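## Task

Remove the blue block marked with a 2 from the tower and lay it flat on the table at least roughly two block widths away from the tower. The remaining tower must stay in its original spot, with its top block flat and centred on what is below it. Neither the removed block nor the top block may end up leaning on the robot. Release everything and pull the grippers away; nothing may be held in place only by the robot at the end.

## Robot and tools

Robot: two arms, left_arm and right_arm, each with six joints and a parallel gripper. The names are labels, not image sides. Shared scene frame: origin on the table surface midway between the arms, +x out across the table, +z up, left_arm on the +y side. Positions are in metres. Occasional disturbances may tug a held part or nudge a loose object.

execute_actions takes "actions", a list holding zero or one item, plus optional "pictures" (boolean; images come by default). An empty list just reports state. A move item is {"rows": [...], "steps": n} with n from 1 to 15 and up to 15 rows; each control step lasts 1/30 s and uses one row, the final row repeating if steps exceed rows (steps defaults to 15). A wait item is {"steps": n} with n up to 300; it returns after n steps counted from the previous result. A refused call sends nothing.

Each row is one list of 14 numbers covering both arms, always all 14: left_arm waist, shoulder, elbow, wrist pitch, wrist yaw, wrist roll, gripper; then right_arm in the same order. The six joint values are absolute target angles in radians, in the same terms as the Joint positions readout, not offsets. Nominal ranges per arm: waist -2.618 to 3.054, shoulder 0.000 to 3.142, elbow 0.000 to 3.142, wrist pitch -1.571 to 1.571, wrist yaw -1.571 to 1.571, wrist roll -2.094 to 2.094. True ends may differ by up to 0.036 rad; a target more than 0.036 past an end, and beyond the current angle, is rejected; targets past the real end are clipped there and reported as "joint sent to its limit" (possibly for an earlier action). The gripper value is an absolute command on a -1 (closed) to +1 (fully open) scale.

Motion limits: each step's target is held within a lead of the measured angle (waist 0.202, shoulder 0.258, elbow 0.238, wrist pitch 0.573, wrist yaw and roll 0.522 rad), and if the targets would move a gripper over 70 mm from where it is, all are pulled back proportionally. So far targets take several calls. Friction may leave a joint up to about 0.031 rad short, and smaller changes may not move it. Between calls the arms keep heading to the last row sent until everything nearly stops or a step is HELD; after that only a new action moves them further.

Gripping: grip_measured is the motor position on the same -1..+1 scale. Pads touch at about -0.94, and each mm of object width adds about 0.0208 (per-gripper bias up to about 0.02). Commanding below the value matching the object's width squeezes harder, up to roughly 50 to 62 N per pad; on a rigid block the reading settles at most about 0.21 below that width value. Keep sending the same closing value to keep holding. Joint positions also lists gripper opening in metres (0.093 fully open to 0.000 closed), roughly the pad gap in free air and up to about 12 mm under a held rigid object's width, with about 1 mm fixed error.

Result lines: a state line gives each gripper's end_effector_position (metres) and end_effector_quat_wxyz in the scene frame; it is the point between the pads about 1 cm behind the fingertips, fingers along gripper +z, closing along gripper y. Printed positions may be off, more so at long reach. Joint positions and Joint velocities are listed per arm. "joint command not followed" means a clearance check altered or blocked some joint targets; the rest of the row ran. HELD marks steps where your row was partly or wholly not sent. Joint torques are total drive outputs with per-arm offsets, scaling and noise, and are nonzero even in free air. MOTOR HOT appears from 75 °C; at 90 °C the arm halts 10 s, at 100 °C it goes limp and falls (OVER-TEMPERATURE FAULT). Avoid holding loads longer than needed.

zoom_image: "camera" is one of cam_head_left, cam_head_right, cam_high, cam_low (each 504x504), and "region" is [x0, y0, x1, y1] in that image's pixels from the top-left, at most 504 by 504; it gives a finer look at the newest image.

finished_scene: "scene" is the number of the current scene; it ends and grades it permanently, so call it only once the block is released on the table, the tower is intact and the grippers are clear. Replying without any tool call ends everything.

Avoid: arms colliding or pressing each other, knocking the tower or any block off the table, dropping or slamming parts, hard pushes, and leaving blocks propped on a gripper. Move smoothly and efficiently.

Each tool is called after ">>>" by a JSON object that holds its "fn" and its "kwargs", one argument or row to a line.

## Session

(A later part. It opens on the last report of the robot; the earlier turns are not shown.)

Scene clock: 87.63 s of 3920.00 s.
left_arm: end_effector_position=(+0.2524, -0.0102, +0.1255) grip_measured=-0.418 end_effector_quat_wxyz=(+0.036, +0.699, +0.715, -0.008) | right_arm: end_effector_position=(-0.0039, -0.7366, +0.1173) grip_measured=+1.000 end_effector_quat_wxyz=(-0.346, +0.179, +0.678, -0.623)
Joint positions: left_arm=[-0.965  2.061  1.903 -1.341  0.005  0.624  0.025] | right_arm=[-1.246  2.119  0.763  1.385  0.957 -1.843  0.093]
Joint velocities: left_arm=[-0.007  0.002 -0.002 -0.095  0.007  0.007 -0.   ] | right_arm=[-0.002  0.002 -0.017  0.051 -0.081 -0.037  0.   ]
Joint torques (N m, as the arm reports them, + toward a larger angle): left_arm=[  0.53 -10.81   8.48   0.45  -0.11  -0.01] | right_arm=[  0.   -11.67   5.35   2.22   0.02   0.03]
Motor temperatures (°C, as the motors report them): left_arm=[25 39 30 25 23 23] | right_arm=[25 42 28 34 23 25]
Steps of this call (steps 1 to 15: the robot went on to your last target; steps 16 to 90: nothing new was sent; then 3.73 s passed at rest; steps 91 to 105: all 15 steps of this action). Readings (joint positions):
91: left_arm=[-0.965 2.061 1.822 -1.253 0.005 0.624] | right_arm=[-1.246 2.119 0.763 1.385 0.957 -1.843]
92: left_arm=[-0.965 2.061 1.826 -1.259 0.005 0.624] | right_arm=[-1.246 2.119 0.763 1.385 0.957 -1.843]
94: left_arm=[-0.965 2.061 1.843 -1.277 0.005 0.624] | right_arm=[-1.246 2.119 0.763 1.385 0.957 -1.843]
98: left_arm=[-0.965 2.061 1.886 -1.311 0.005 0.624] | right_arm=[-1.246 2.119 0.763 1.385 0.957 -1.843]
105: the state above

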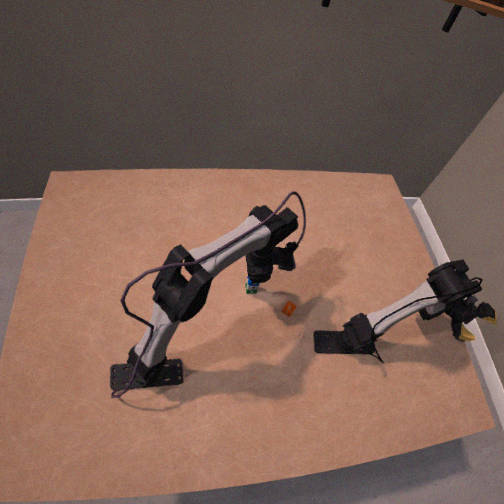

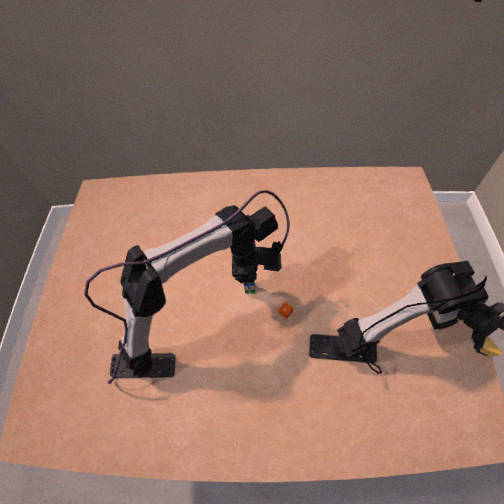

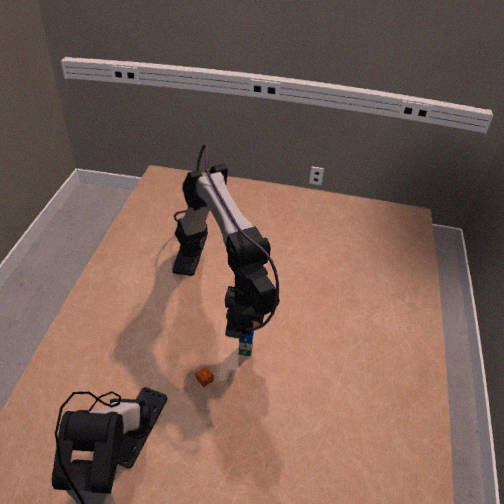

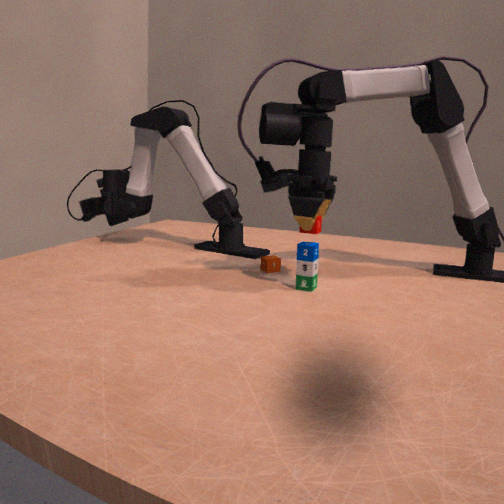

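>>> {"fn": "execute_actions", "kwargs": {
  "actions": [
    {"rows":[[-0.93,2.06,1.92,-1.36,0,0.63,-0.56,-1.246,2.119,0.763,1.385,0.957,-1.843,1],[-0.9,2.06,1.92,-1.36,0,0.63,-0.56,-1.246,2.119,0.763,1.385,0.957,-1.843,1],[-0.86,2.06,1.92,-1.36,0,0.63,-0.56,-1.246,2.119,0.763,1.385,0.957,-1.843,1],[-0.82,2.06,1.92,-1.36,0,0.63,-0.56,-1.246,2.119,0.763,1.385,0.957,-1.843,1],[-0.78,2.06,1.92,-1.35,0,0.63,-0.56,-1.246,2.119,0.763,1.385,0.957,-1.843,1],[-0.74,2.06,1.90,-1.3,0,0.63,-0.56,-1.246,2.119,0.763,1.385,0.957,-1.843,1],[-0.70,2.06,1.86,-1.26,0,0.63,-0.56,-1.246,2.119,0.763,1.385,0.957,-1.843,1],[-0.66,2.06,1.82,-1.22,0,0.63,-0.56,-1.246,2.119,0.763,1.385,0.957,-1.843,1],[-0.63,2.07,1.78,-1.18,0,0.63,-0.56,-1.246,2.119,0.763,1.385,0.957,-1.843,1],[-0.6,2.075,1.74,-1.14,0,0.63,-0.56,-1.246,2.119,0.763,1.385,0.957,-1.843,1],[-0.6,2.08,1.70,-1.1,0,0.63,-0.56,-1.246,2.119,0.763,1.385,0.957,-1.843,1],[-0.6,2.085,1.66,-1.06,0,0.63,-0.56,-1.246,2.119,0.763,1.385,0.957,-1.843,1],[-0.6,2.09,1.63,-1.02,0,0.63,-0.56,-1.246,2.119,0.763,1.385,0.957,-1.843,1],[-0.6,2.1,1.60,-0.985,0,0.63,-0.56,-1.246,2.119,0.763,1.385,0.957,-1.843,1],[-0.6,2.105,1.575,-0.96,0,0.63,-0.56,-1.246,2.119,0.763,1.385,0.957,-1.843,1]]}
  ],
  "pictures": false
}}

>>> {"fn": "execute_actions", "kwargs": {
  "actions": [
    {"steps":25}
  ]
}}

>>> {"fn": "zoom_image", "kwargs": {
  "camera": "cam_low",
  "region": [280,200,450,340]
}}

Scene clock: 99.50 s of 3920.00 s.
left_arm: end_effector_position=(+0.3525, +0.1190, +0.0506) grip_measured=-0.418 end_effector_quat_wxyz=(+0.015, +0.545, +0.838, +0.006) | right_arm: end_effector_position=(-0.0039, -0.7366, +0.1173) grip_measured=+1.000 end_effector_quat_wxyz=(-0.346, +0.179, +0.678, -0.623)
Joint positions: left_arm=[-0.569  2.078  1.632 -1.095 -0.01   0.625  0.025] | right_arm=[-1.246  2.119  0.763  1.385  0.957 -1.843  0.093]
Joint velocities: left_arm=[-0.115  0.232 -0.891  0.769 -0.007  0.081  0.   ] | right_arm=[-0.012  0.007  0.007 -0.051 -0.022  0.037  0.   ]
Joint torques (N m, as the arm reports them, + toward a larger angle): left_arm=[-2.16 -9.98  6.52  0.6  -0.01 -0.02] | right_arm=[ -0.01 -11.67   5.38   2.21   0.02   0.02]
Motor temperatures (°C, as the motors report them): left_arm=[25 40 30 25 23 23] | right_arm=[25 43 29 35 23 25]
Steps of this call (steps 1 to 15: the robot went on to your last target; steps 16 to 170: nothing new was sent; then 5.70 s passed at rest; steps 171 to 185: all 15 steps of this action). Readings (joint positions):
171: left_arm=[-0.965 2.061 1.916 -1.349 0.008 0.624] | right_arm=[-1.246 2.119 0.763 1.385 0.957 -1.843]
172: left_arm=[-0.959 2.061 1.916 -1.349 0.009 0.625] | right_arm=[-1.246 2.119 0.763 1.385 0.957 -1.843]
174: left_arm=[-0.921 2.061 1.916 -1.349 0.012 0.625] | right_arm=[-1.246 2.119 0.763 1.385 0.957 -1.843]
178: left_arm=[-0.755 2.060 1.890 -1.303 0.013 0.625] | right_arm=[-1.246 2.119 0.763 1.385 0.957 -1.843]
185: the state above

Scene clock: 100.33 s of 3920.00 s.
left_arm: end_effector_position=(+0.3556, +0.1050, +0.0237) grip_measured=-0.418 end_effector_quat_wxyz=(+0.030, +0.555, +0.832, +0.004) | right_arm: end_effector_position=(-0.0039, -0.7366, +0.1173) grip_measured=+1.000 end_effector_quat_wxyz=(-0.346, +0.179, +0.678, -0.623)
Joint positions: left_arm=[-0.592  2.114  1.576 -0.973 -0.006  0.625  0.025] | right_arm=[-1.246  2.119  0.763  1.385  0.957 -1.843  0.093]
Joint velocities: left_arm=[ 0.002  0.002  0.002  0.037 -0.007 -0.007  0.   ] | right_arm=[-0.027  0.012 -0.027 -0.022  0.037  0.022  0.   ]
Joint torques (N m, as the arm reports them, + toward a larger angle): left_arm=[ -0.65 -11.65   6.61   0.65  -0.02  -0.02] | right_arm=[ -0.02 -11.7    5.37   2.22   0.02   0.02]
Motor temperatures (°C, as the motors report them): left_arm=[25 40 30 25 23 23] | right_arm=[25 43 29 35 23 25]
Steps of this call (steps 1 to 25: the robot went on to your last target). Readings (joint positions):
1: left_arm=[-0.574 2.087 1.608 -1.073 -0.010 0.625] | right_arm=[-1.246 2.119 0.763 1.385 0.957 -1.843]
2: left_arm=[-0.579 2.098 1.592 -1.057 -0.009 0.625] | right_arm=[-1.246 2.119 0.763 1.385 0.957 -1.843]
4: left_arm=[-0.588 2.112 1.578 -1.032 -0.007 0.625] | right_arm=[-1.246 2.119 0.763 1.385 0.957 -1.843]
8: left_arm=[-0.592 2.114 1.576 -0.996 -0.006 0.625] | right_arm=[-1.246 2.119 0.763 1.385 0.957 -1.843]
25: the state above

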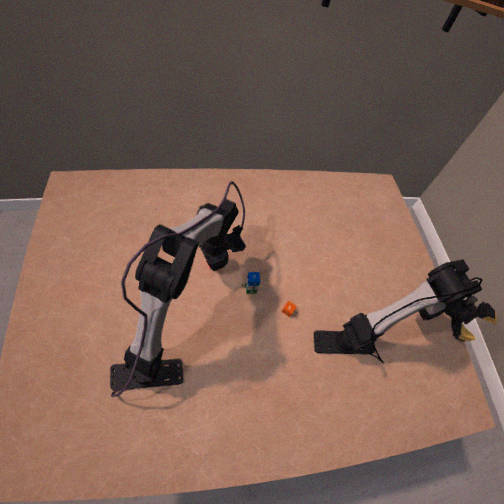

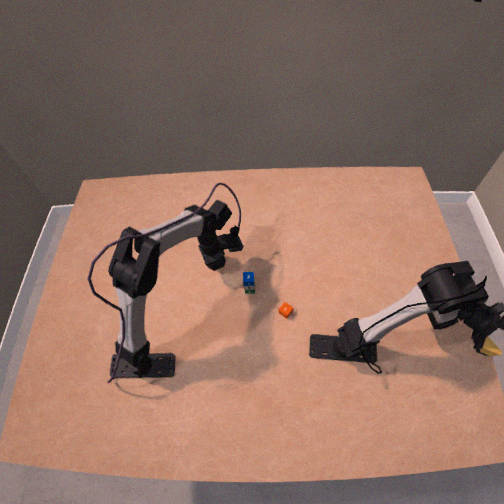

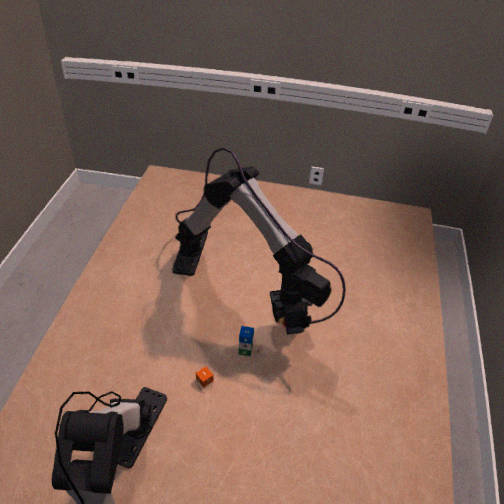

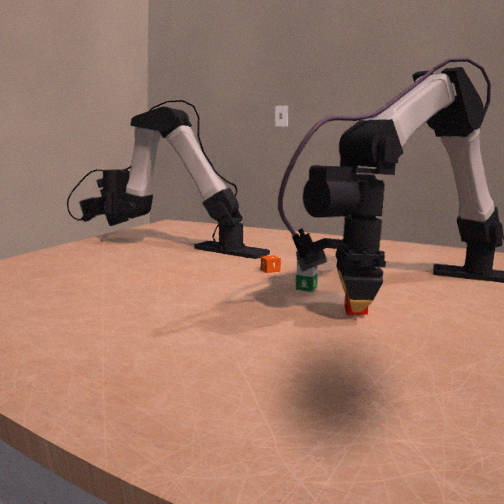

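Region (280, 200, 450, 340) of cam_low's 504x504 image, scaled by 2.965, with more detail than that image has; it fills the top 415 rows of this view, and the rest is white.

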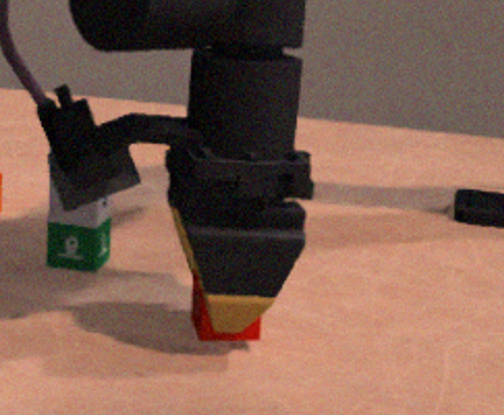

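>>> {"fn": "execute_actions", "kwargs": {
  "actions": [
    {"rows":[[-0.6,2.105,1.565,-0.95,0,0.63,-0.56,-1.246,2.119,0.763,1.385,0.957,-1.843,1],[-0.6,2.105,1.555,-0.94,0,0.63,-0.56,-1.246,2.119,0.763,1.385,0.957,-1.843,1],[-0.6,2.105,1.55,-0.93,0,0.63,-0.56,-1.246,2.119,0.763,1.385,0.957,-1.843,1]]}
  ],
  "pictures": false
}}

>>> {"fn": "execute_actions", "kwargs": {
  "actions": [
    {"rows":[[-0.6,2.105,1.55,-0.93,0,0.63,0.2,-1.246,2.119,0.763,1.385,0.957,-1.843,1]]}
  ],
  "pictures": false
}}

>>> {"fn": "execute_actions", "kwargs": {
  "actions": [
    {"rows":[[-0.6,2.1,1.59,-0.99,0,0.63,0.2,-1.246,2.119,0.763,1.385,0.957,-1.843,1],[-0.6,2.1,1.62,-1.03,0,0.63,0.2,-1.246,2.119,0.763,1.385,0.957,-1.843,1],[-0.6,2.09,1.65,-1.07,0,0.63,0.2,-1.246,2.119,0.763,1.385,0.957,-1.843,1],[-0.6,2.085,1.68,-1.11,0,0.63,0.2,-1.246,2.119,0.763,1.385,0.957,-1.843,1],[-0.6,2.08,1.71,-1.15,0,0.63,0.2,-1.246,2.119,0.763,1.385,0.957,-1.843,1],[-0.6,2.075,1.74,-1.18,0,0.63,0.2,-1.246,2.119,0.763,1.385,0.957,-1.843,1],[-0.6,2.07,1.77,-1.21,0,0.63,0.2,-1.246,2.119,0.763,1.385,0.957,-1.843,1],[-0.6,2.065,1.80,-1.24,0,0.63,0.2,-1.246,2.119,0.763,1.385,0.957,-1.843,1],[-0.62,2.06,1.83,-1.27,0,0.63,0.2,-1.246,2.119,0.763,1.385,0.957,-1.843,1],[-0.64,2.055,1.86,-1.29,0,0.63,0.2,-1.246,2.119,0.763,1.385,0.957,-1.843,1],[-0.67,2.055,1.88,-1.31,0,0.63,0.2,-1.246,2.119,0.763,1.385,0.957,-1.843,1],[-0.70,2.055,1.88,-1.31,0,0.63,0.2,-1.246,2.119,0.763,1.385,0.957,-1.843,1],[-0.73,2.055,1.88,-1.31,0,0.63,0.2,-1.246,2.119,0.763,1.385,0.957,-1.843,1],[-0.76,2.055,1.88,-1.31,0,0.63,0.2,-1.246,2.119,0.763,1.385,0.957,-1.843,1],[-0.79,2.055,1.88,-1.31,0,0.63,0.2,-1.246,2.119,0.763,1.385,0.957,-1.843,1]]}
  ],
  "pictures": false
}}

>>> {"fn": "execute_actions", "kwargs": {
  "actions": [
    {"rows":[[-0.82,2.055,1.88,-1.31,0,0.63,0.2,-1.246,2.119,0.763,1.385,0.957,-1.843,1],[-0.845,2.055,1.88,-1.31,0,0.63,0.2,-1.246,2.119,0.763,1.385,0.957,-1.843,1],[-0.87,2.055,1.88,-1.31,0,0.63,0.2,-1.246,2.119,0.763,1.385,0.957,-1.843,1],[-0.89,2.055,1.88,-1.31,0,0.63,0.2,-1.246,2.119,0.763,1.385,0.957,-1.843,1],[-0.91,2.055,1.88,-1.31,0,0.63,0.2,-1.246,2.119,0.763,1.385,0.957,-1.843,1],[-0.93,2.055,1.88,-1.31,0,0.63,0.2,-1.246,2.119,0.763,1.385,0.957,-1.843,1],[-0.945,2.055,1.88,-1.31,0,0.63,0.2,-1.246,2.119,0.763,1.385,0.957,-1.843,1],[-0.955,2.055,1.88,-1.31,0,0.63,0.2,-1.246,2.119,0.763,1.385,0.957,-1.843,1],[-0.963,2.055,1.88,-1.31,0,0.63,0.2,-1.246,2.119,0.763,1.385,0.957,-1.843,1]]}
  ]
}}

Scene clock: 116.70 s of 3920.00 s.
left_arm: end_effector_position=(+0.3579, +0.1036, +0.0207) grip_measured=-0.418 end_effector_quat_wxyz=(+0.038, +0.554, +0.831, +0.004) | right_arm: end_effector_position=(-0.0039, -0.7366, +0.1173) grip_measured=+1.000 end_effector_quat_wxyz=(-0.346, +0.179, +0.678, -0.623)
Joint positions: left_arm=[-0.592  2.114  1.562 -0.944 -0.006  0.625  0.025] | right_arm=[-1.246  2.119  0.763  1.385  0.957 -1.843  0.093]
Joint velocities: left_arm=[-0.007  0.002  0.007  0.007 -0.066 -0.066 -0.001] | right_arm=[ 0.002  0.002  0.002 -0.022 -0.037  0.007  0.   ]
Joint torques (N m, as the arm reports them, + toward a larger angle): left_arm=[ -0.69 -11.67   5.6    0.68  -0.02  -0.03] | right_arm=[ -0.03 -11.68   5.35   2.21   0.02   0.02]
Motor temperatures (°C, as the motors report them): left_arm=[25 42 30 25 23 23] | right_arm=[25 44 29 36 23 25]
Steps of this call (steps 1 to 15: the robot went on to your last target; steps 16 to 90: nothing new was sent; then 12.87 s passed at rest; steps 91 to 105: all 15 steps of this action). Readings (joint positions):
91: left_arm=[-0.592 2.114 1.576 -0.972 -0.006 0.625] | right_arm=[-1.246 2.119 0.763 1.385 0.957 -1.843]
92: left_arm=[-0.592 2.114 1.575 -0.968 -0.006 0.625] | right_arm=[-1.246 2.119 0.763 1.385 0.957 -1.843]
94: left_arm=[-0.592 2.114 1.569 -0.957 -0.006 0.625] | right_arm=[-1.246 2.119 0.763 1.385 0.957 -1.843]
98: left_arm=[-0.592 2.114 1.562 -0.950 -0.006 0.625] | right_arm=[-1.246 2.119 0.763 1.385 0.957 -1.843]
105: the state above

Scene clock: 117.20 s of 3920.00 s.
left_arm: end_effector_position=(+0.3581, +0.1035, +0.0207) grip_measured=+0.197 end_effector_quat_wxyz=(+0.038, +0.554, +0.831, +0.004) | right_arm: end_effector_position=(-0.0039, -0.7366, +0.1173) grip_measured=+1.000 end_effector_quat_wxyz=(-0.346, +0.179, +0.678, -0.623)
Joint positions: left_arm=[-0.592  2.114  1.562 -0.943 -0.006  0.625  0.055] | right_arm=[-1.246  2.119  0.763  1.385  0.957 -1.843  0.093]
Joint velocities: left_arm=[-0.022  0.007  0.002  0.066 -0.007 -0.037  0.   ] | right_arm=[ 0.012  0.012 -0.017 -0.022  0.081  0.037  0.   ]
Joint torques (N m, as the arm reports them, + toward a larger angle): left_arm=[ -0.66 -11.67   5.57   0.7   -0.02  -0.02] | right_arm=[ -0.02 -11.67   5.35   2.21   0.02   0.02]
Motor temperatures (°C, as the motors report them): left_arm=[25 42 30 25 23 23] | right_arm=[25 44 29 36 23 25]
Steps of this call (steps 1 to 15: all 15 steps of this action). Readings (joint positions):
1: left_arm=[-0.592 2.114 1.562 -0.944 -0.006 0.625] | right_arm=[-1.246 2.119 0.763 1.385 0.957 -1.843]
2: left_arm=[-0.592 2.114 1.562 -0.944 -0.006 0.625] | right_arm=[-1.246 2.119 0.763 1.385 0.957 -1.843]
4: left_arm=[-0.592 2.114 1.562 -0.943 -0.006 0.625] | right_arm=[-1.246 2.119 0.763 1.385 0.957 -1.843]
8: left_arm=[-0.592 2.114 1.562 -0.943 -0.006 0.625] | right_arm=[-1.246 2.119 0.763 1.385 0.957 -1.843]
15: the state above

Scene clock: 117.70 s of 3920.00 s.
left_arm: end_effector_position=(+0.3423, +0.0561, +0.1169) grip_measured=+0.197 end_effector_quat_wxyz=(+0.066, +0.600, +0.797, +0.003) | right_arm: end_effector_position=(-0.0039, -0.7366, +0.1173) grip_measured=+1.000 end_effector_quat_wxyz=(-0.346, +0.179, +0.678, -0.623)
Joint positions: left_arm=[-0.707  2.065  1.87  -1.244 -0.009  0.625  0.055] | right_arm=[-1.246  2.119  0.763  1.385  0.957 -1.843  0.093]
Joint velocities: left_arm=[-1.004 -0.1    0.09  -0.286  0.051  0.037 -0.   ] | right_arm=[-0.007  0.007 -0.007  0.007  0.081 -0.081  0.   ]
Joint torques (N m, as the arm reports them, + toward a larger angle): left_arm=[ -1.87 -11.29   7.64   0.42  -0.02  -0.02] | right_arm=[ -0.04 -11.67   5.4    2.22   0.01   0.02]
Motor temperatures (°C, as the motors report them): left_arm=[25 43 30 25 23 23] | right_arm=[25 44 29 36 23 25]
Steps of this call (steps 1 to 15: all 15 steps of this action). Readings (joint positions):
1: left_arm=[-0.592 2.114 1.564 -0.947 -0.006 0.625] | right_arm=[-1.246 2.119 0.763 1.385 0.957 -1.843]
2: left_arm=[-0.592 2.114 1.572 -0.962 -0.006 0.625] | right_arm=[-1.246 2.119 0.763 1.385 0.957 -1.843]
4: left_arm=[-0.592 2.114 1.610 -1.011 -0.006 0.625] | right_arm=[-1.246 2.119 0.763 1.385 0.957 -1.843]
8: left_arm=[-0.592 2.110 1.732 -1.116 -0.006 0.625] | right_arm=[-1.246 2.119 0.763 1.385 0.957 -1.843]
15: the state above

Scene clock: 118.20 s of 3920.00 s.
left_arm: end_effector_position=(+0.2548, -0.0126, +0.1168) grip_measured=+0.197 end_effector_quat_wxyz=(+0.040, +0.699, +0.714, -0.007) | right_arm: end_effector_position=(-0.0039, -0.7366, +0.1173) grip_measured=+1.000 end_effector_quat_wxyz=(-0.346, +0.179, +0.678, -0.623)
Joint positions: left_arm=[-0.965  2.063  1.872 -1.297  0.003  0.625  0.055] | right_arm=[-1.246  2.119  0.763  1.385  0.957 -1.843  0.093]
Joint velocities: left_arm=[-0.007  0.012 -0.007 -0.022  0.037 -0.051  0.001] | right_arm=[ 0.012  0.002 -0.017 -0.022  0.051 -0.11   0.   ]
Joint torques (N m, as the arm reports them, + toward a larger angle): left_arm=[  0.13 -11.47   7.78   0.48  -0.09  -0.02] | right_arm=[ -0.02 -11.68   5.36   2.22   0.01   0.02]
Motor temperatures (°C, as the motors report them): left_arm=[25 43 30 25 23 23] | right_arm=[25 44 29 36 23 25]
Steps of this call (steps 1 to 15: all 15 steps of this action). Readings (joint positions):
1: left_arm=[-0.743 2.063 1.872 -1.252 -0.008 0.625] | right_arm=[-1.246 2.119 0.763 1.385 0.957 -1.843]
2: left_arm=[-0.780 2.063 1.872 -1.259 -0.007 0.625] | right_arm=[-1.246 2.119 0.763 1.385 0.957 -1.843]
4: left_arm=[-0.849 2.063 1.872 -1.272 -0.004 0.625] | right_arm=[-1.246 2.119 0.763 1.385 0.957 -1.843]
8: left_arm=[-0.939 2.063 1.872 -1.287 0.001 0.625] | right_arm=[-1.246 2.119 0.763 1.385 0.957 -1.843]
15: the state above

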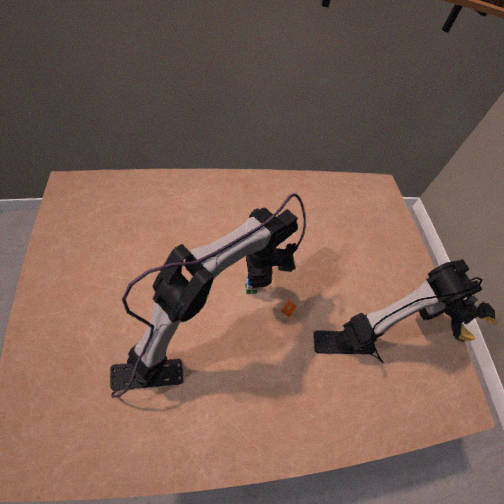

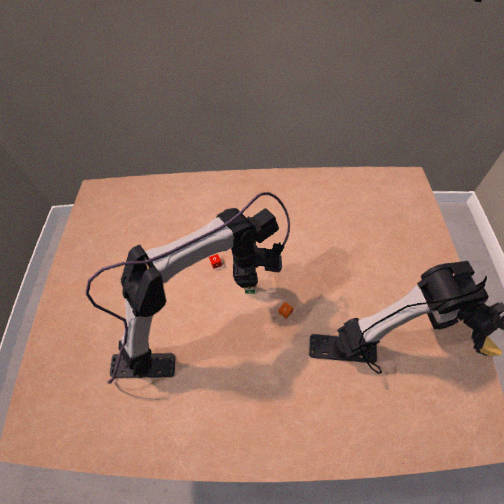

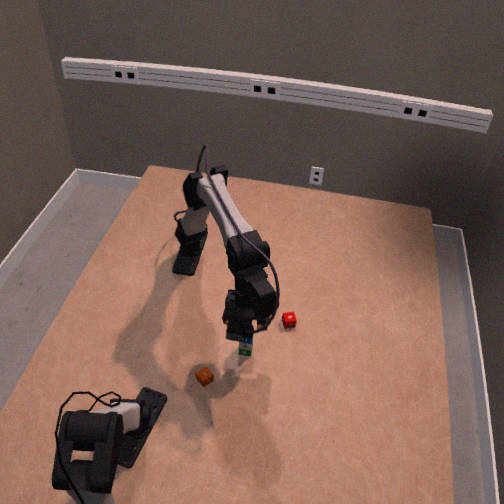

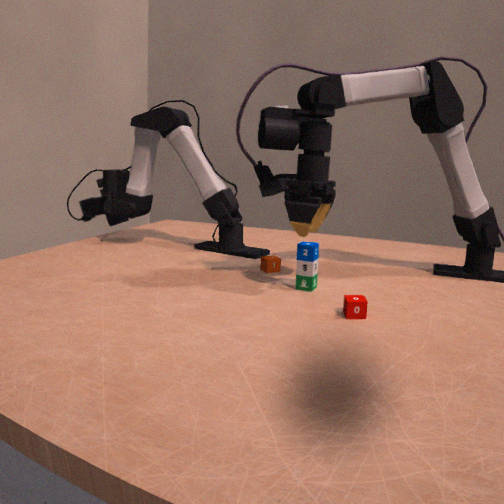

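>>> {"fn": "execute_actions", "kwargs": {
  "actions": [
    {"rows":[[-0.95,2.06,1.86,-1.27,0,0.63,0.2,-1.246,2.119,0.763,1.385,0.957,-1.843,1],[-0.95,2.06,1.845,-1.25,0,0.63,0.2,-1.246,2.119,0.763,1.385,0.957,-1.843,1],[-0.95,2.06,1.83,-1.235,0,0.63,0.2,-1.246,2.119,0.763,1.385,0.957,-1.843,1],[-0.95,2.06,1.815,-1.22,0,0.63,0.2,-1.246,2.119,0.763,1.385,0.957,-1.843,1],[-0.95,2.06,1.80,-1.205,0,0.63,0.2,-1.246,2.119,0.763,1.385,0.957,-1.843,1],[-0.95,2.06,1.785,-1.19,0,0.63,0.2,-1.246,2.119,0.763,1.385,0.957,-1.843,1],[-0.95,2.06,1.77,-1.175,0,0.63,0.2,-1.246,2.119,0.763,1.385,0.957,-1.843,1],[-0.95,2.06,1.755,-1.16,0,0.63,0.2,-1.246,2.119,0.763,1.385,0.957,-1.843,1],[-0.95,2.06,1.74,-1.145,0,0.63,0.2,-1.246,2.119,0.763,1.385,0.957,-1.843,1],[-0.95,2.06,1.725,-1.135,0,0.63,0.2,-1.246,2.119,0.763,1.385,0.957,-1.843,1],[-0.95,2.06,1.71,-1.13,0,0.63,0.2,-1.246,2.119,0.763,1.385,0.957,-1.843,1]]}
  ],
  "pictures": false
}}

>>> {"fn": "execute_actions", "kwargs": {
  "actions": [
    {"rows":[[-0.95,2.06,1.71,-1.13,0,0.63,-0.1,-1.246,2.119,0.763,1.385,0.957,-1.843,1]]}
  ]
}}

>>> {"fn": "zoom_image", "kwargs": {
  "camera": "cam_low",
  "region": [260,190,360,300]
}}

Scene clock: 127.00 s of 3920.00 s.
left_arm: end_effector_position=(+0.2510, -0.0077, +0.0781) grip_measured=+0.197 end_effector_quat_wxyz=(+0.030, +0.699, +0.714, -0.006) | right_arm: end_effector_position=(-0.0039, -0.7366, +0.1173) grip_measured=+1.000 end_effector_quat_wxyz=(-0.346, +0.179, +0.678, -0.623)
Joint positions: left_arm=[-0.965  2.063  1.72  -1.166  0.003  0.625  0.055] | right_arm=[-1.246  2.119  0.763  1.385  0.957 -1.843  0.093]
Joint velocities: left_arm=[-0.017  0.012 -0.012  0.227 -0.022  0.066 -0.001] | right_arm=[ 0.002 -0.002  0.012 -0.007  0.007  0.037  0.   ]
Joint torques (N m, as the arm reports them, + toward a larger angle): left_arm=[  1.15 -11.06   6.2    0.76  -0.1   -0.01] | right_arm=[ -0.03 -11.7    5.39   2.21   0.01   0.02]
Motor temperatures (°C, as the motors report them): left_arm=[25 43 30 25 23 23] | right_arm=[25 45 29 36 23 25]
Steps of this call (steps 1 to 15: the robot went on to your last target; steps 16 to 90: nothing new was sent; then 5.30 s passed at rest; steps 91 to 105: all 15 steps of this action). Readings (joint positions):
91: left_arm=[-0.965 2.063 1.872 -1.298 0.003 0.625] | right_arm=[-1.246 2.119 0.763 1.385 0.957 -1.843]
92: left_arm=[-0.965 2.063 1.869 -1.291 0.003 0.625] | right_arm=[-1.246 2.119 0.763 1.385 0.957 -1.843]
94: left_arm=[-0.965 2.063 1.853 -1.270 0.003 0.625] | right_arm=[-1.246 2.119 0.763 1.385 0.957 -1.843]
98: left_arm=[-0.965 2.063 1.792 -1.223 0.003 0.625] | right_arm=[-1.246 2.119 0.763 1.385 0.957 -1.843]
105: the state above

Scene clock: 127.50 s of 3920.00 s.
left_arm: end_effector_position=(+0.2544, -0.0122, +0.0785) grip_measured=-0.097 end_effector_quat_wxyz=(+0.041, +0.699, +0.714, -0.007) | right_arm: end_effector_position=(-0.0039, -0.7366, +0.1173) grip_measured=+1.000 end_effector_quat_wxyz=(-0.346, +0.179, +0.678, -0.623)
Joint positions: left_arm=[-0.965  2.063  1.72  -1.143  0.003  0.625  0.041] | right_arm=[-1.246  2.119  0.763  1.385  0.957 -1.843  0.093]
Joint velocities: left_arm=[-0.012  0.007 -0.002 -0.022  0.066 -0.022 -0.001] | right_arm=[-0.017  0.002  0.002  0.022  0.022  0.007  0.   ]
Joint torques (N m, as the arm reports them, + toward a larger angle): left_arm=[  1.16 -11.15   6.09   0.7   -0.09  -0.02] | right_arm=[ -0.03 -11.69   5.37   2.22   0.02   0.02]
Motor temperatures (°C, as the motors report them): left_arm=[25 43 30 25 23 23] | right_arm=[25 45 29 36 23 25]
Steps of this call (steps 1 to 15: all 15 steps of this action). Readings (joint positions):
1: left_arm=[-0.965 2.063 1.720 -1.162 0.003 0.625] | right_arm=[-1.246 2.119 0.763 1.385 0.957 -1.843]
2: left_arm=[-0.965 2.063 1.720 -1.158 0.003 0.625] | right_arm=[-1.246 2.119 0.763 1.385 0.957 -1.843]
4: left_arm=[-0.965 2.063 1.720 -1.151 0.003 0.625] | right_arm=[-1.246 2.119 0.763 1.385 0.957 -1.843]
8: left_arm=[-0.965 2.063 1.720 -1.146 0.003 0.625] | right_arm=[-1.246 2.119 0.763 1.385 0.957 -1.843]
15: the state above

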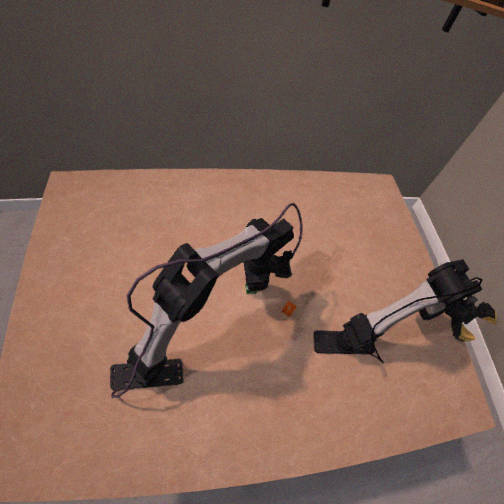

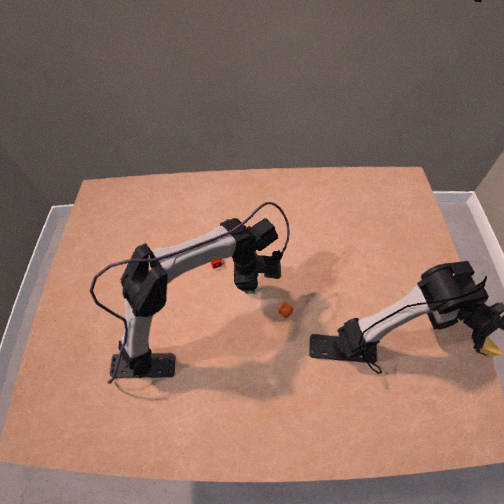

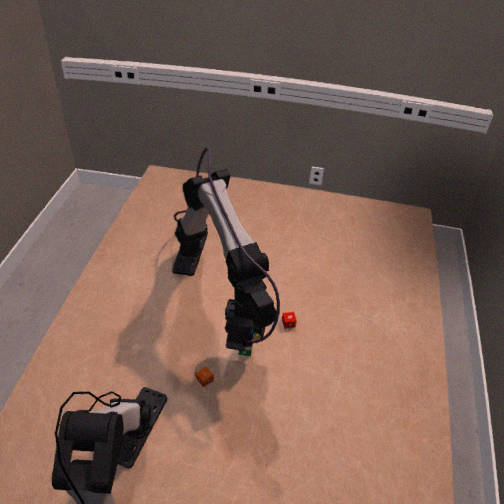

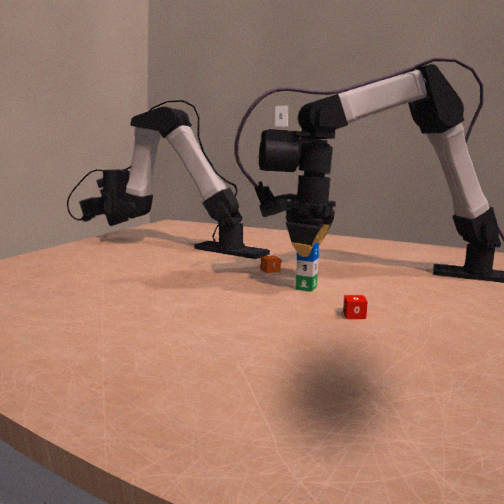

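Region (260, 190, 360, 300) of cam_low's 504x504 image, scaled by 4.582, with more detail than that image has; it fills the left 458 columns of this view, and the rest is white.

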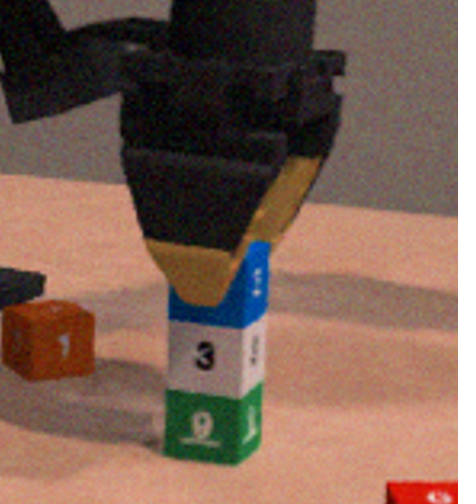

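>>> {"fn": "execute_actions", "kwargs": {
  "actions": [
    {"rows":[[-0.94,2.06,1.71,-1.13,0,0.63,-0.14,-1.246,2.119,0.763,1.385,0.957,-1.843,1],[-0.94,2.06,1.71,-1.13,0,0.63,-0.18,-1.246,2.119,0.763,1.385,0.957,-1.843,1],[-0.94,2.06,1.71,-1.13,0,0.63,-0.22,-1.246,2.119,0.763,1.385,0.957,-1.843,1],[-0.94,2.06,1.71,-1.13,0,0.63,-0.26,-1.246,2.119,0.763,1.385,0.957,-1.843,1],[-0.94,2.06,1.71,-1.13,0,0.63,-0.3,-1.246,2.119,0.763,1.385,0.957,-1.843,1],[-0.94,2.06,1.71,-1.13,0,0.63,-0.34,-1.246,2.119,0.763,1.385,0.957,-1.843,1],[-0.94,2.06,1.71,-1.13,0,0.63,-0.38,-1.246,2.119,0.763,1.385,0.957,-1.843,1],[-0.94,2.06,1.71,-1.13,0,0.63,-0.44,-1.246,2.119,0.763,1.385,0.957,-1.843,1],[-0.94,2.06,1.71,-1.13,0,0.63,-0.56,-1.246,2.119,0.763,1.385,0.957,-1.843,1]]}
  ]
}}

>>> {"fn": "zoom_image", "kwargs": {
  "camera": "cam_low",
  "region": [260,190,360,300]
}}

>>> {"fn": "execute_actions", "kwargs": {
  "actions": [
    {"rows":[[-0.95,2.06,1.735,-1.165,0,0.63,-0.56,-1.246,2.119,0.763,1.385,0.957,-1.843,1],[-0.95,2.06,1.75,-1.185,0,0.63,-0.56,-1.246,2.119,0.763,1.385,0.957,-1.843,1],[-0.95,2.06,1.765,-1.2,0,0.63,-0.56,-1.246,2.119,0.763,1.385,0.957,-1.843,1],[-0.95,2.06,1.78,-1.215,0,0.63,-0.56,-1.246,2.119,0.763,1.385,0.957,-1.843,1],[-0.95,2.06,1.795,-1.23,0,0.63,-0.56,-1.246,2.119,0.763,1.385,0.957,-1.843,1],[-0.95,2.06,1.81,-1.245,0,0.63,-0.56,-1.246,2.119,0.763,1.385,0.957,-1.843,1],[-0.95,2.06,1.825,-1.26,0,0.63,-0.56,-1.246,2.119,0.763,1.385,0.957,-1.843,1],[-0.93,2.06,1.83,-1.26,0,0.63,-0.56,-1.246,2.119,0.763,1.385,0.957,-1.843,1],[-0.91,2.06,1.83,-1.26,0,0.63,-0.56,-1.246,2.119,0.763,1.385,0.957,-1.843,1],[-0.88,2.06,1.83,-1.26,0,0.63,-0.56,-1.246,2.119,0.763,1.385,0.957,-1.843,1],[-0.85,2.06,1.83,-1.26,0,0.63,-0.56,-1.246,2.119,0.763,1.385,0.957,-1.843,1],[-0.82,2.06,1.83,-1.26,0,0.63,-0.56,-1.246,2.119,0.763,1.385,0.957,-1.843,1],[-0.78,2.06,1.83,-1.26,0,0.63,-0.56,-1.246,2.119,0.763,1.385,0.957,-1.843,1],[-0.74,2.06,1.83,-1.26,0,0.63,-0.56,-1.246,2.119,0.763,1.385,0.957,-1.843,1],[-0.70,2.06,1.83,-1.26,0,0.63,-0.56,-1.246,2.119,0.763,1.385,0.957,-1.843,1]]}
  ],
  "pictures": false
}}

>>> {"fn": "execute_actions", "kwargs": {
  "actions": [
    {"rows":[[-0.66,2.06,1.83,-1.26,0,0.63,-0.56,-1.246,2.119,0.763,1.385,0.957,-1.843,1],[-0.62,2.06,1.83,-1.25,0,0.63,-0.56,-1.246,2.119,0.763,1.385,0.957,-1.843,1],[-0.58,2.06,1.82,-1.23,0,0.63,-0.56,-1.246,2.119,0.763,1.385,0.957,-1.843,1],[-0.54,2.06,1.81,-1.21,0,0.63,-0.56,-1.246,2.119,0.763,1.385,0.957,-1.843,1],[-0.50,2.06,1.80,-1.19,0,0.63,-0.56,-1.246,2.119,0.763,1.385,0.957,-1.843,1],[-0.46,2.065,1.78,-1.17,0,0.63,-0.56,-1.246,2.119,0.763,1.385,0.957,-1.843,1],[-0.42,2.07,1.76,-1.15,0,0.63,-0.56,-1.246,2.119,0.763,1.385,0.957,-1.843,1],[-0.39,2.075,1.74,-1.12,0,0.63,-0.56,-1.246,2.119,0.763,1.385,0.957,-1.843,1],[-0.36,2.08,1.72,-1.09,0,0.63,-0.56,-1.246,2.119,0.763,1.385,0.957,-1.843,1],[-0.34,2.085,1.69,-1.06,0,0.63,-0.56,-1.246,2.119,0.763,1.385,0.957,-1.843,1],[-0.32,2.09,1.66,-1.03,0,0.63,-0.56,-1.246,2.119,0.763,1.385,0.957,-1.843,1],[-0.31,2.095,1.64,-1.01,0,0.63,-0.56,-1.246,2.119,0.763,1.385,0.957,-1.843,1],[-0.30,2.1,1.62,-0.99,0,0.63,-0.56,-1.246,2.119,0.763,1.385,0.957,-1.843,1],[-0.30,2.105,1.60,-0.97,0,0.63,-0.56,-1.246,2.119,0.763,1.385,0.957,-1.843,1],[-0.30,2.11,1.585,-0.96,0,0.63,-0.56,-1.246,2.119,0.763,1.385,0.957,-1.843,1]]}
  ],
  "pictures": false
}}

>>> {"fn": "execute_actions", "kwargs": {
  "actions": [
    {"steps":20}
  ]
}}

Scene clock: 151.80 s of 3920.00 s.
left_arm: end_effector_position=(+0.2593, -0.0087, +0.0786) grip_measured=-0.416 end_effector_quat_wxyz=(+0.042, +0.694, +0.719, -0.007) | right_arm: end_effector_position=(-0.0039, -0.7366, +0.1173) grip_measured=+1.000 end_effector_quat_wxyz=(-0.346, +0.179, +0.678, -0.623)
Joint positions: left_arm=[-0.95   2.063  1.72  -1.142  0.003  0.625  0.025] | right_arm=[-1.246  2.119  0.763  1.385  0.957 -1.843  0.093]
Joint velocities: left_arm=[-0.002 -0.012 -0.012  0.051  0.022  0.051 -0.   ] | right_arm=[ 0.007 -0.002 -0.017 -0.051  0.022 -0.081  0.   ]
Joint torques (N m, as the arm reports them, + toward a larger angle): left_arm=[  0.74 -11.08   6.11   0.7   -0.1   -0.02] | right_arm=[ -0.01 -11.69   5.36   2.21   0.02   0.03]
Motor temperatures (°C, as the motors report them): left_arm=[25 45 29 25 23 23] | right_arm=[25 46 29 37 23 25]
Steps of this call (steps 1 to 15: the robot went on to your last target; steps 16 to 90: nothing new was sent; then 20.80 s passed at rest; steps 91 to 105: all 15 steps of this action). Readings (joint positions):
91: left_arm=[-0.964 2.063 1.720 -1.143 0.003 0.625] | right_arm=[-1.246 2.119 0.763 1.385 0.957 -1.843]
92: left_arm=[-0.962 2.063 1.720 -1.143 0.003 0.625] | right_arm=[-1.246 2.119 0.763 1.385 0.957 -1.843]
94: left_arm=[-0.956 2.063 1.720 -1.143 0.003 0.625] | right_arm=[-1.246 2.119 0.763 1.385 0.957 -1.843]
98: left_arm=[-0.950 2.063 1.720 -1.142 0.003 0.625] | right_arm=[-1.246 2.119 0.763 1.385 0.957 -1.843]
105: the state above

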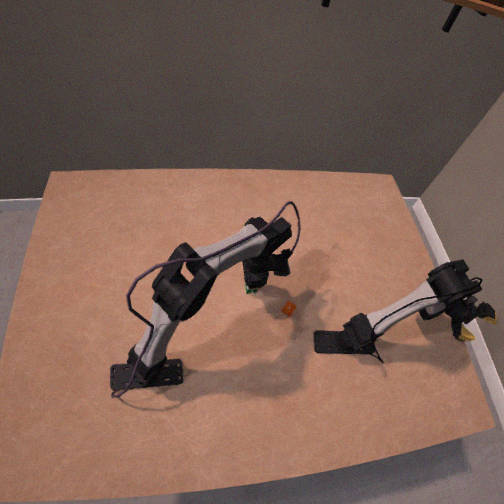

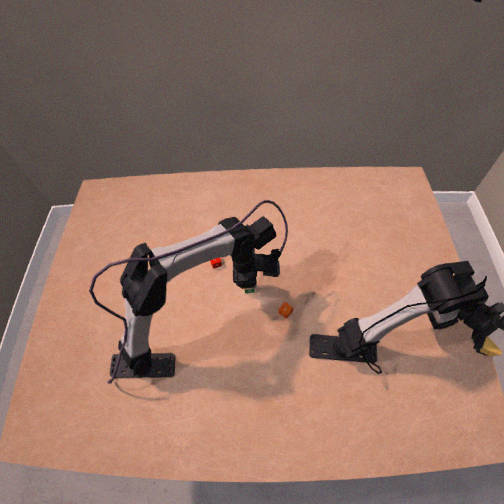

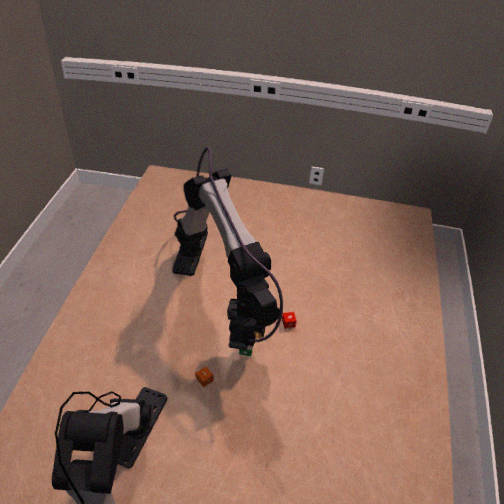

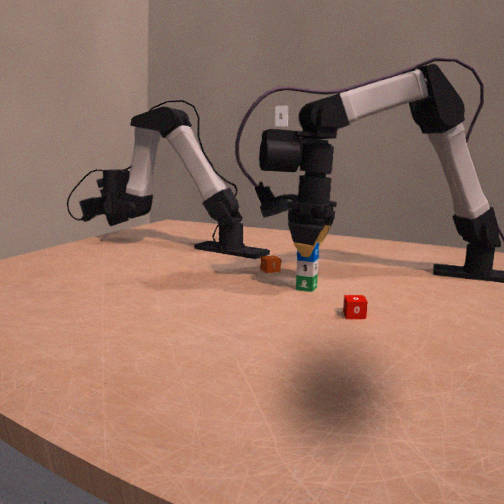

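Region (260, 190, 360, 300) of cam_low's 504x504 image, scaled by 4.582, with more detail than that image has; it fills the left 458 columns of this view, and the rest is white.

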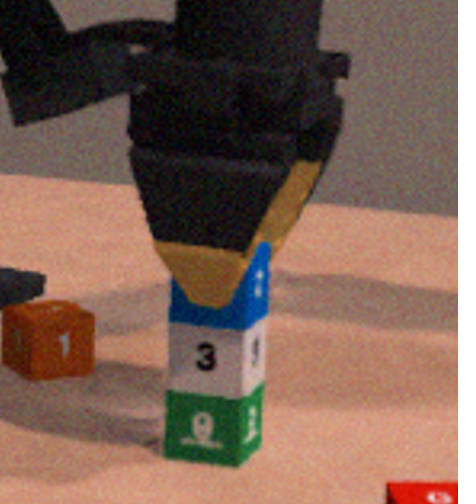

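Scene clock: 152.30 s of 3920.00 s.
left_arm: end_effector_position=(+0.3061, +0.0313, +0.1025) grip_measured=-0.416 end_effector_quat_wxyz=(+0.043, +0.638, +0.769, -0.008) | right_arm: end_effector_position=(-0.0039, -0.7366, +0.1173) grip_measured=+1.000 end_effector_quat_wxyz=(-0.346, +0.179, +0.678, -0.623)
Joint positions: left_arm=[-0.8    2.063  1.815 -1.236  0.009  0.625  0.025] | right_arm=[-1.246  2.119  0.763  1.385  0.957 -1.843  0.093]
Joint velocities: left_arm=[ 1.209 -0.002 -0.012 -0.066 -0.007 -0.037  0.001] | right_arm=[-0.007  0.012 -0.002  0.007  0.022  0.051  0.   ]
Joint torques (N m, as the arm reports them, + toward a larger angle): left_arm=[  2.2  -11.08   8.42   0.36  -0.14  -0.01] | right_arm=[ -0.04 -11.67   5.35   2.21   0.01   0.02]
Motor temperatures (°C, as the motors report them): left_arm=[25 45 30 25 23 23] | right_arm=[25 46 29 37 23 25]
Steps of this call (steps 1 to 15: all 15 steps of this action). Readings (joint positions):
1: left_arm=[-0.950 2.063 1.720 -1.143 0.003 0.625] | right_arm=[-1.246 2.119 0.763 1.385 0.957 -1.843]
2: left_arm=[-0.950 2.063 1.722 -1.149 0.003 0.625] | right_arm=[-1.246 2.119 0.763 1.385 0.957 -1.843]
4: left_arm=[-0.950 2.063 1.736 -1.169 0.003 0.625] | right_arm=[-1.246 2.119 0.763 1.385 0.957 -1.843]
8: left_arm=[-0.950 2.063 1.794 -1.212 0.003 0.625] | right_arm=[-1.246 2.119 0.763 1.385 0.957 -1.843]
15: the state above

Scene clock: 152.80 s of 3920.00 s.
left_arm: end_effector_position=(+0.4046, +0.2184, +0.0484) grip_measured=-0.416 end_effector_quat_wxyz=(+0.036, +0.424, +0.905, +0.009) | right_arm: end_effector_position=(-0.0039, -0.7366, +0.1173) grip_measured=+1.000 end_effector_quat_wxyz=(-0.346, +0.179, +0.678, -0.623)
Joint positions: left_arm=[-0.292  2.082  1.628 -1.043 -0.005  0.625  0.025] | right_arm=[-1.246  2.119  0.763  1.385  0.957 -1.843  0.093]
Joint velocities: left_arm=[ 0.12   0.242 -0.569  0.505 -0.037 -0.007 -0.001] | right_arm=[-0.012 -0.022  0.002 -0.022  0.037  0.007  0.   ]
Joint torques (N m, as the arm reports them, + toward a larger angle): left_arm=[-1.22 -9.78  6.14  0.67  0.01 -0.02] | right_arm=[ -0.02 -11.68   5.36   2.21   0.02   0.02]
Motor temperatures (°C, as the motors report them): left_arm=[25 45 30 25 23 23] | right_arm=[25 46 29 37 23 25]
Steps of this call (steps 1 to 15: all 15 steps of this action). Readings (joint positions):
1: left_arm=[-0.756 2.063 1.815 -1.236 0.009 0.625] | right_arm=[-1.246 2.119 0.763 1.385 0.957 -1.843]
2: left_arm=[-0.709 2.063 1.815 -1.236 0.009 0.625] | right_arm=[-1.246 2.119 0.763 1.385 0.957 -1.843]
4: left_arm=[-0.616 2.063 1.815 -1.232 0.007 0.625] | right_arm=[-1.246 2.119 0.763 1.385 0.957 -1.843]
8: left_arm=[-0.448 2.063 1.789 -1.182 0.004 0.625] | right_arm=[-1.246 2.119 0.763 1.385 0.957 -1.843]
15: the state above

Scene clock: 153.47 s of 3920.00 s.
left_arm: end_effector_position=(+0.4076, +0.2175, +0.0279) grip_measured=-0.416 end_effector_quat_wxyz=(+0.037, +0.424, +0.905, +0.009) | right_arm: end_effector_position=(-0.0039, -0.7366, +0.1173) grip_measured=+1.000 end_effector_quat_wxyz=(-0.346, +0.179, +0.678, -0.623)
Joint positions: left_arm=[-0.292  2.112  1.59  -0.973 -0.004  0.625  0.025] | right_arm=[-1.246  2.119  0.763  1.385  0.957 -1.843  0.093]
Joint velocities: left_arm=[-0.007 -0.002  0.012 -0.007 -0.037  0.051 -0.002] | right_arm=[ 0.002 -0.002 -0.022  0.037  0.066  0.022  0.   ]
Joint torques (N m, as the arm reports them, + toward a larger angle): left_arm=[ -0.79 -11.2    6.39   0.69  -0.03  -0.02] | right_arm=[ -0.03 -11.68   5.38   2.22   0.02   0.02]
Motor temperatures (°C, as the motors report them): left_arm=[25 45 30 25 23 23] | right_arm=[25 46 29 37 23 25]
Steps of this call (steps 1 to 20: the robot went on to your last target). Readings (joint positions):
1: left_arm=[-0.291 2.090 1.612 -1.031 -0.005 0.625] | right_arm=[-1.246 2.119 0.763 1.385 0.957 -1.843]
2: left_arm=[-0.291 2.099 1.601 -1.022 -0.005 0.625] | right_arm=[-1.246 2.119 0.763 1.385 0.957 -1.843]
4: left_arm=[-0.292 2.110 1.591 -1.009 -0.004 0.625] | right_arm=[-1.246 2.119 0.763 1.385 0.957 -1.843]
8: left_arm=[-0.292 2.112 1.590 -0.987 -0.004 0.625] | right_arm=[-1.246 2.119 0.763 1.385 0.957 -1.843]
20: the state above

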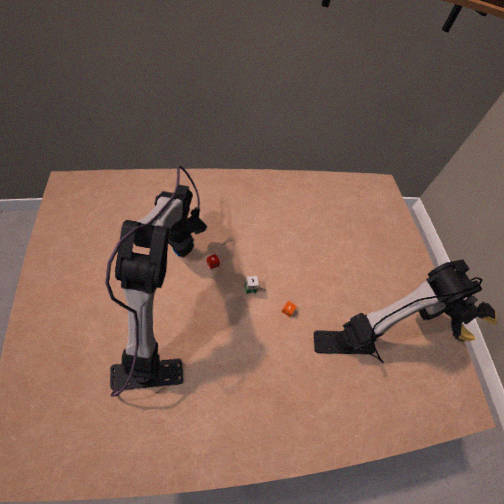

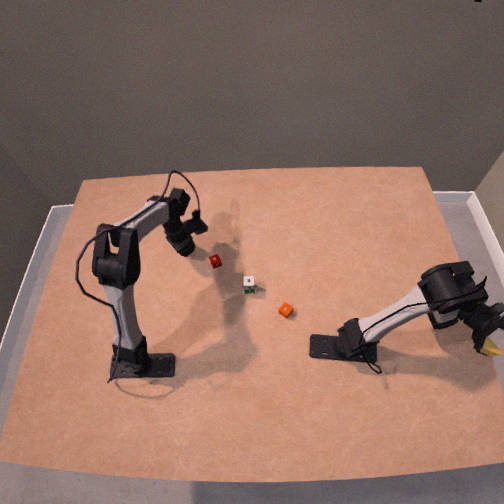

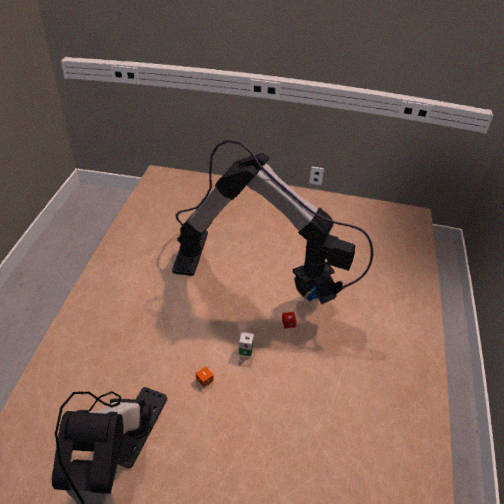

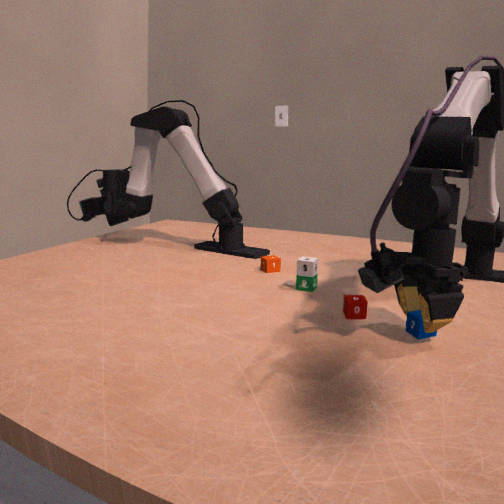

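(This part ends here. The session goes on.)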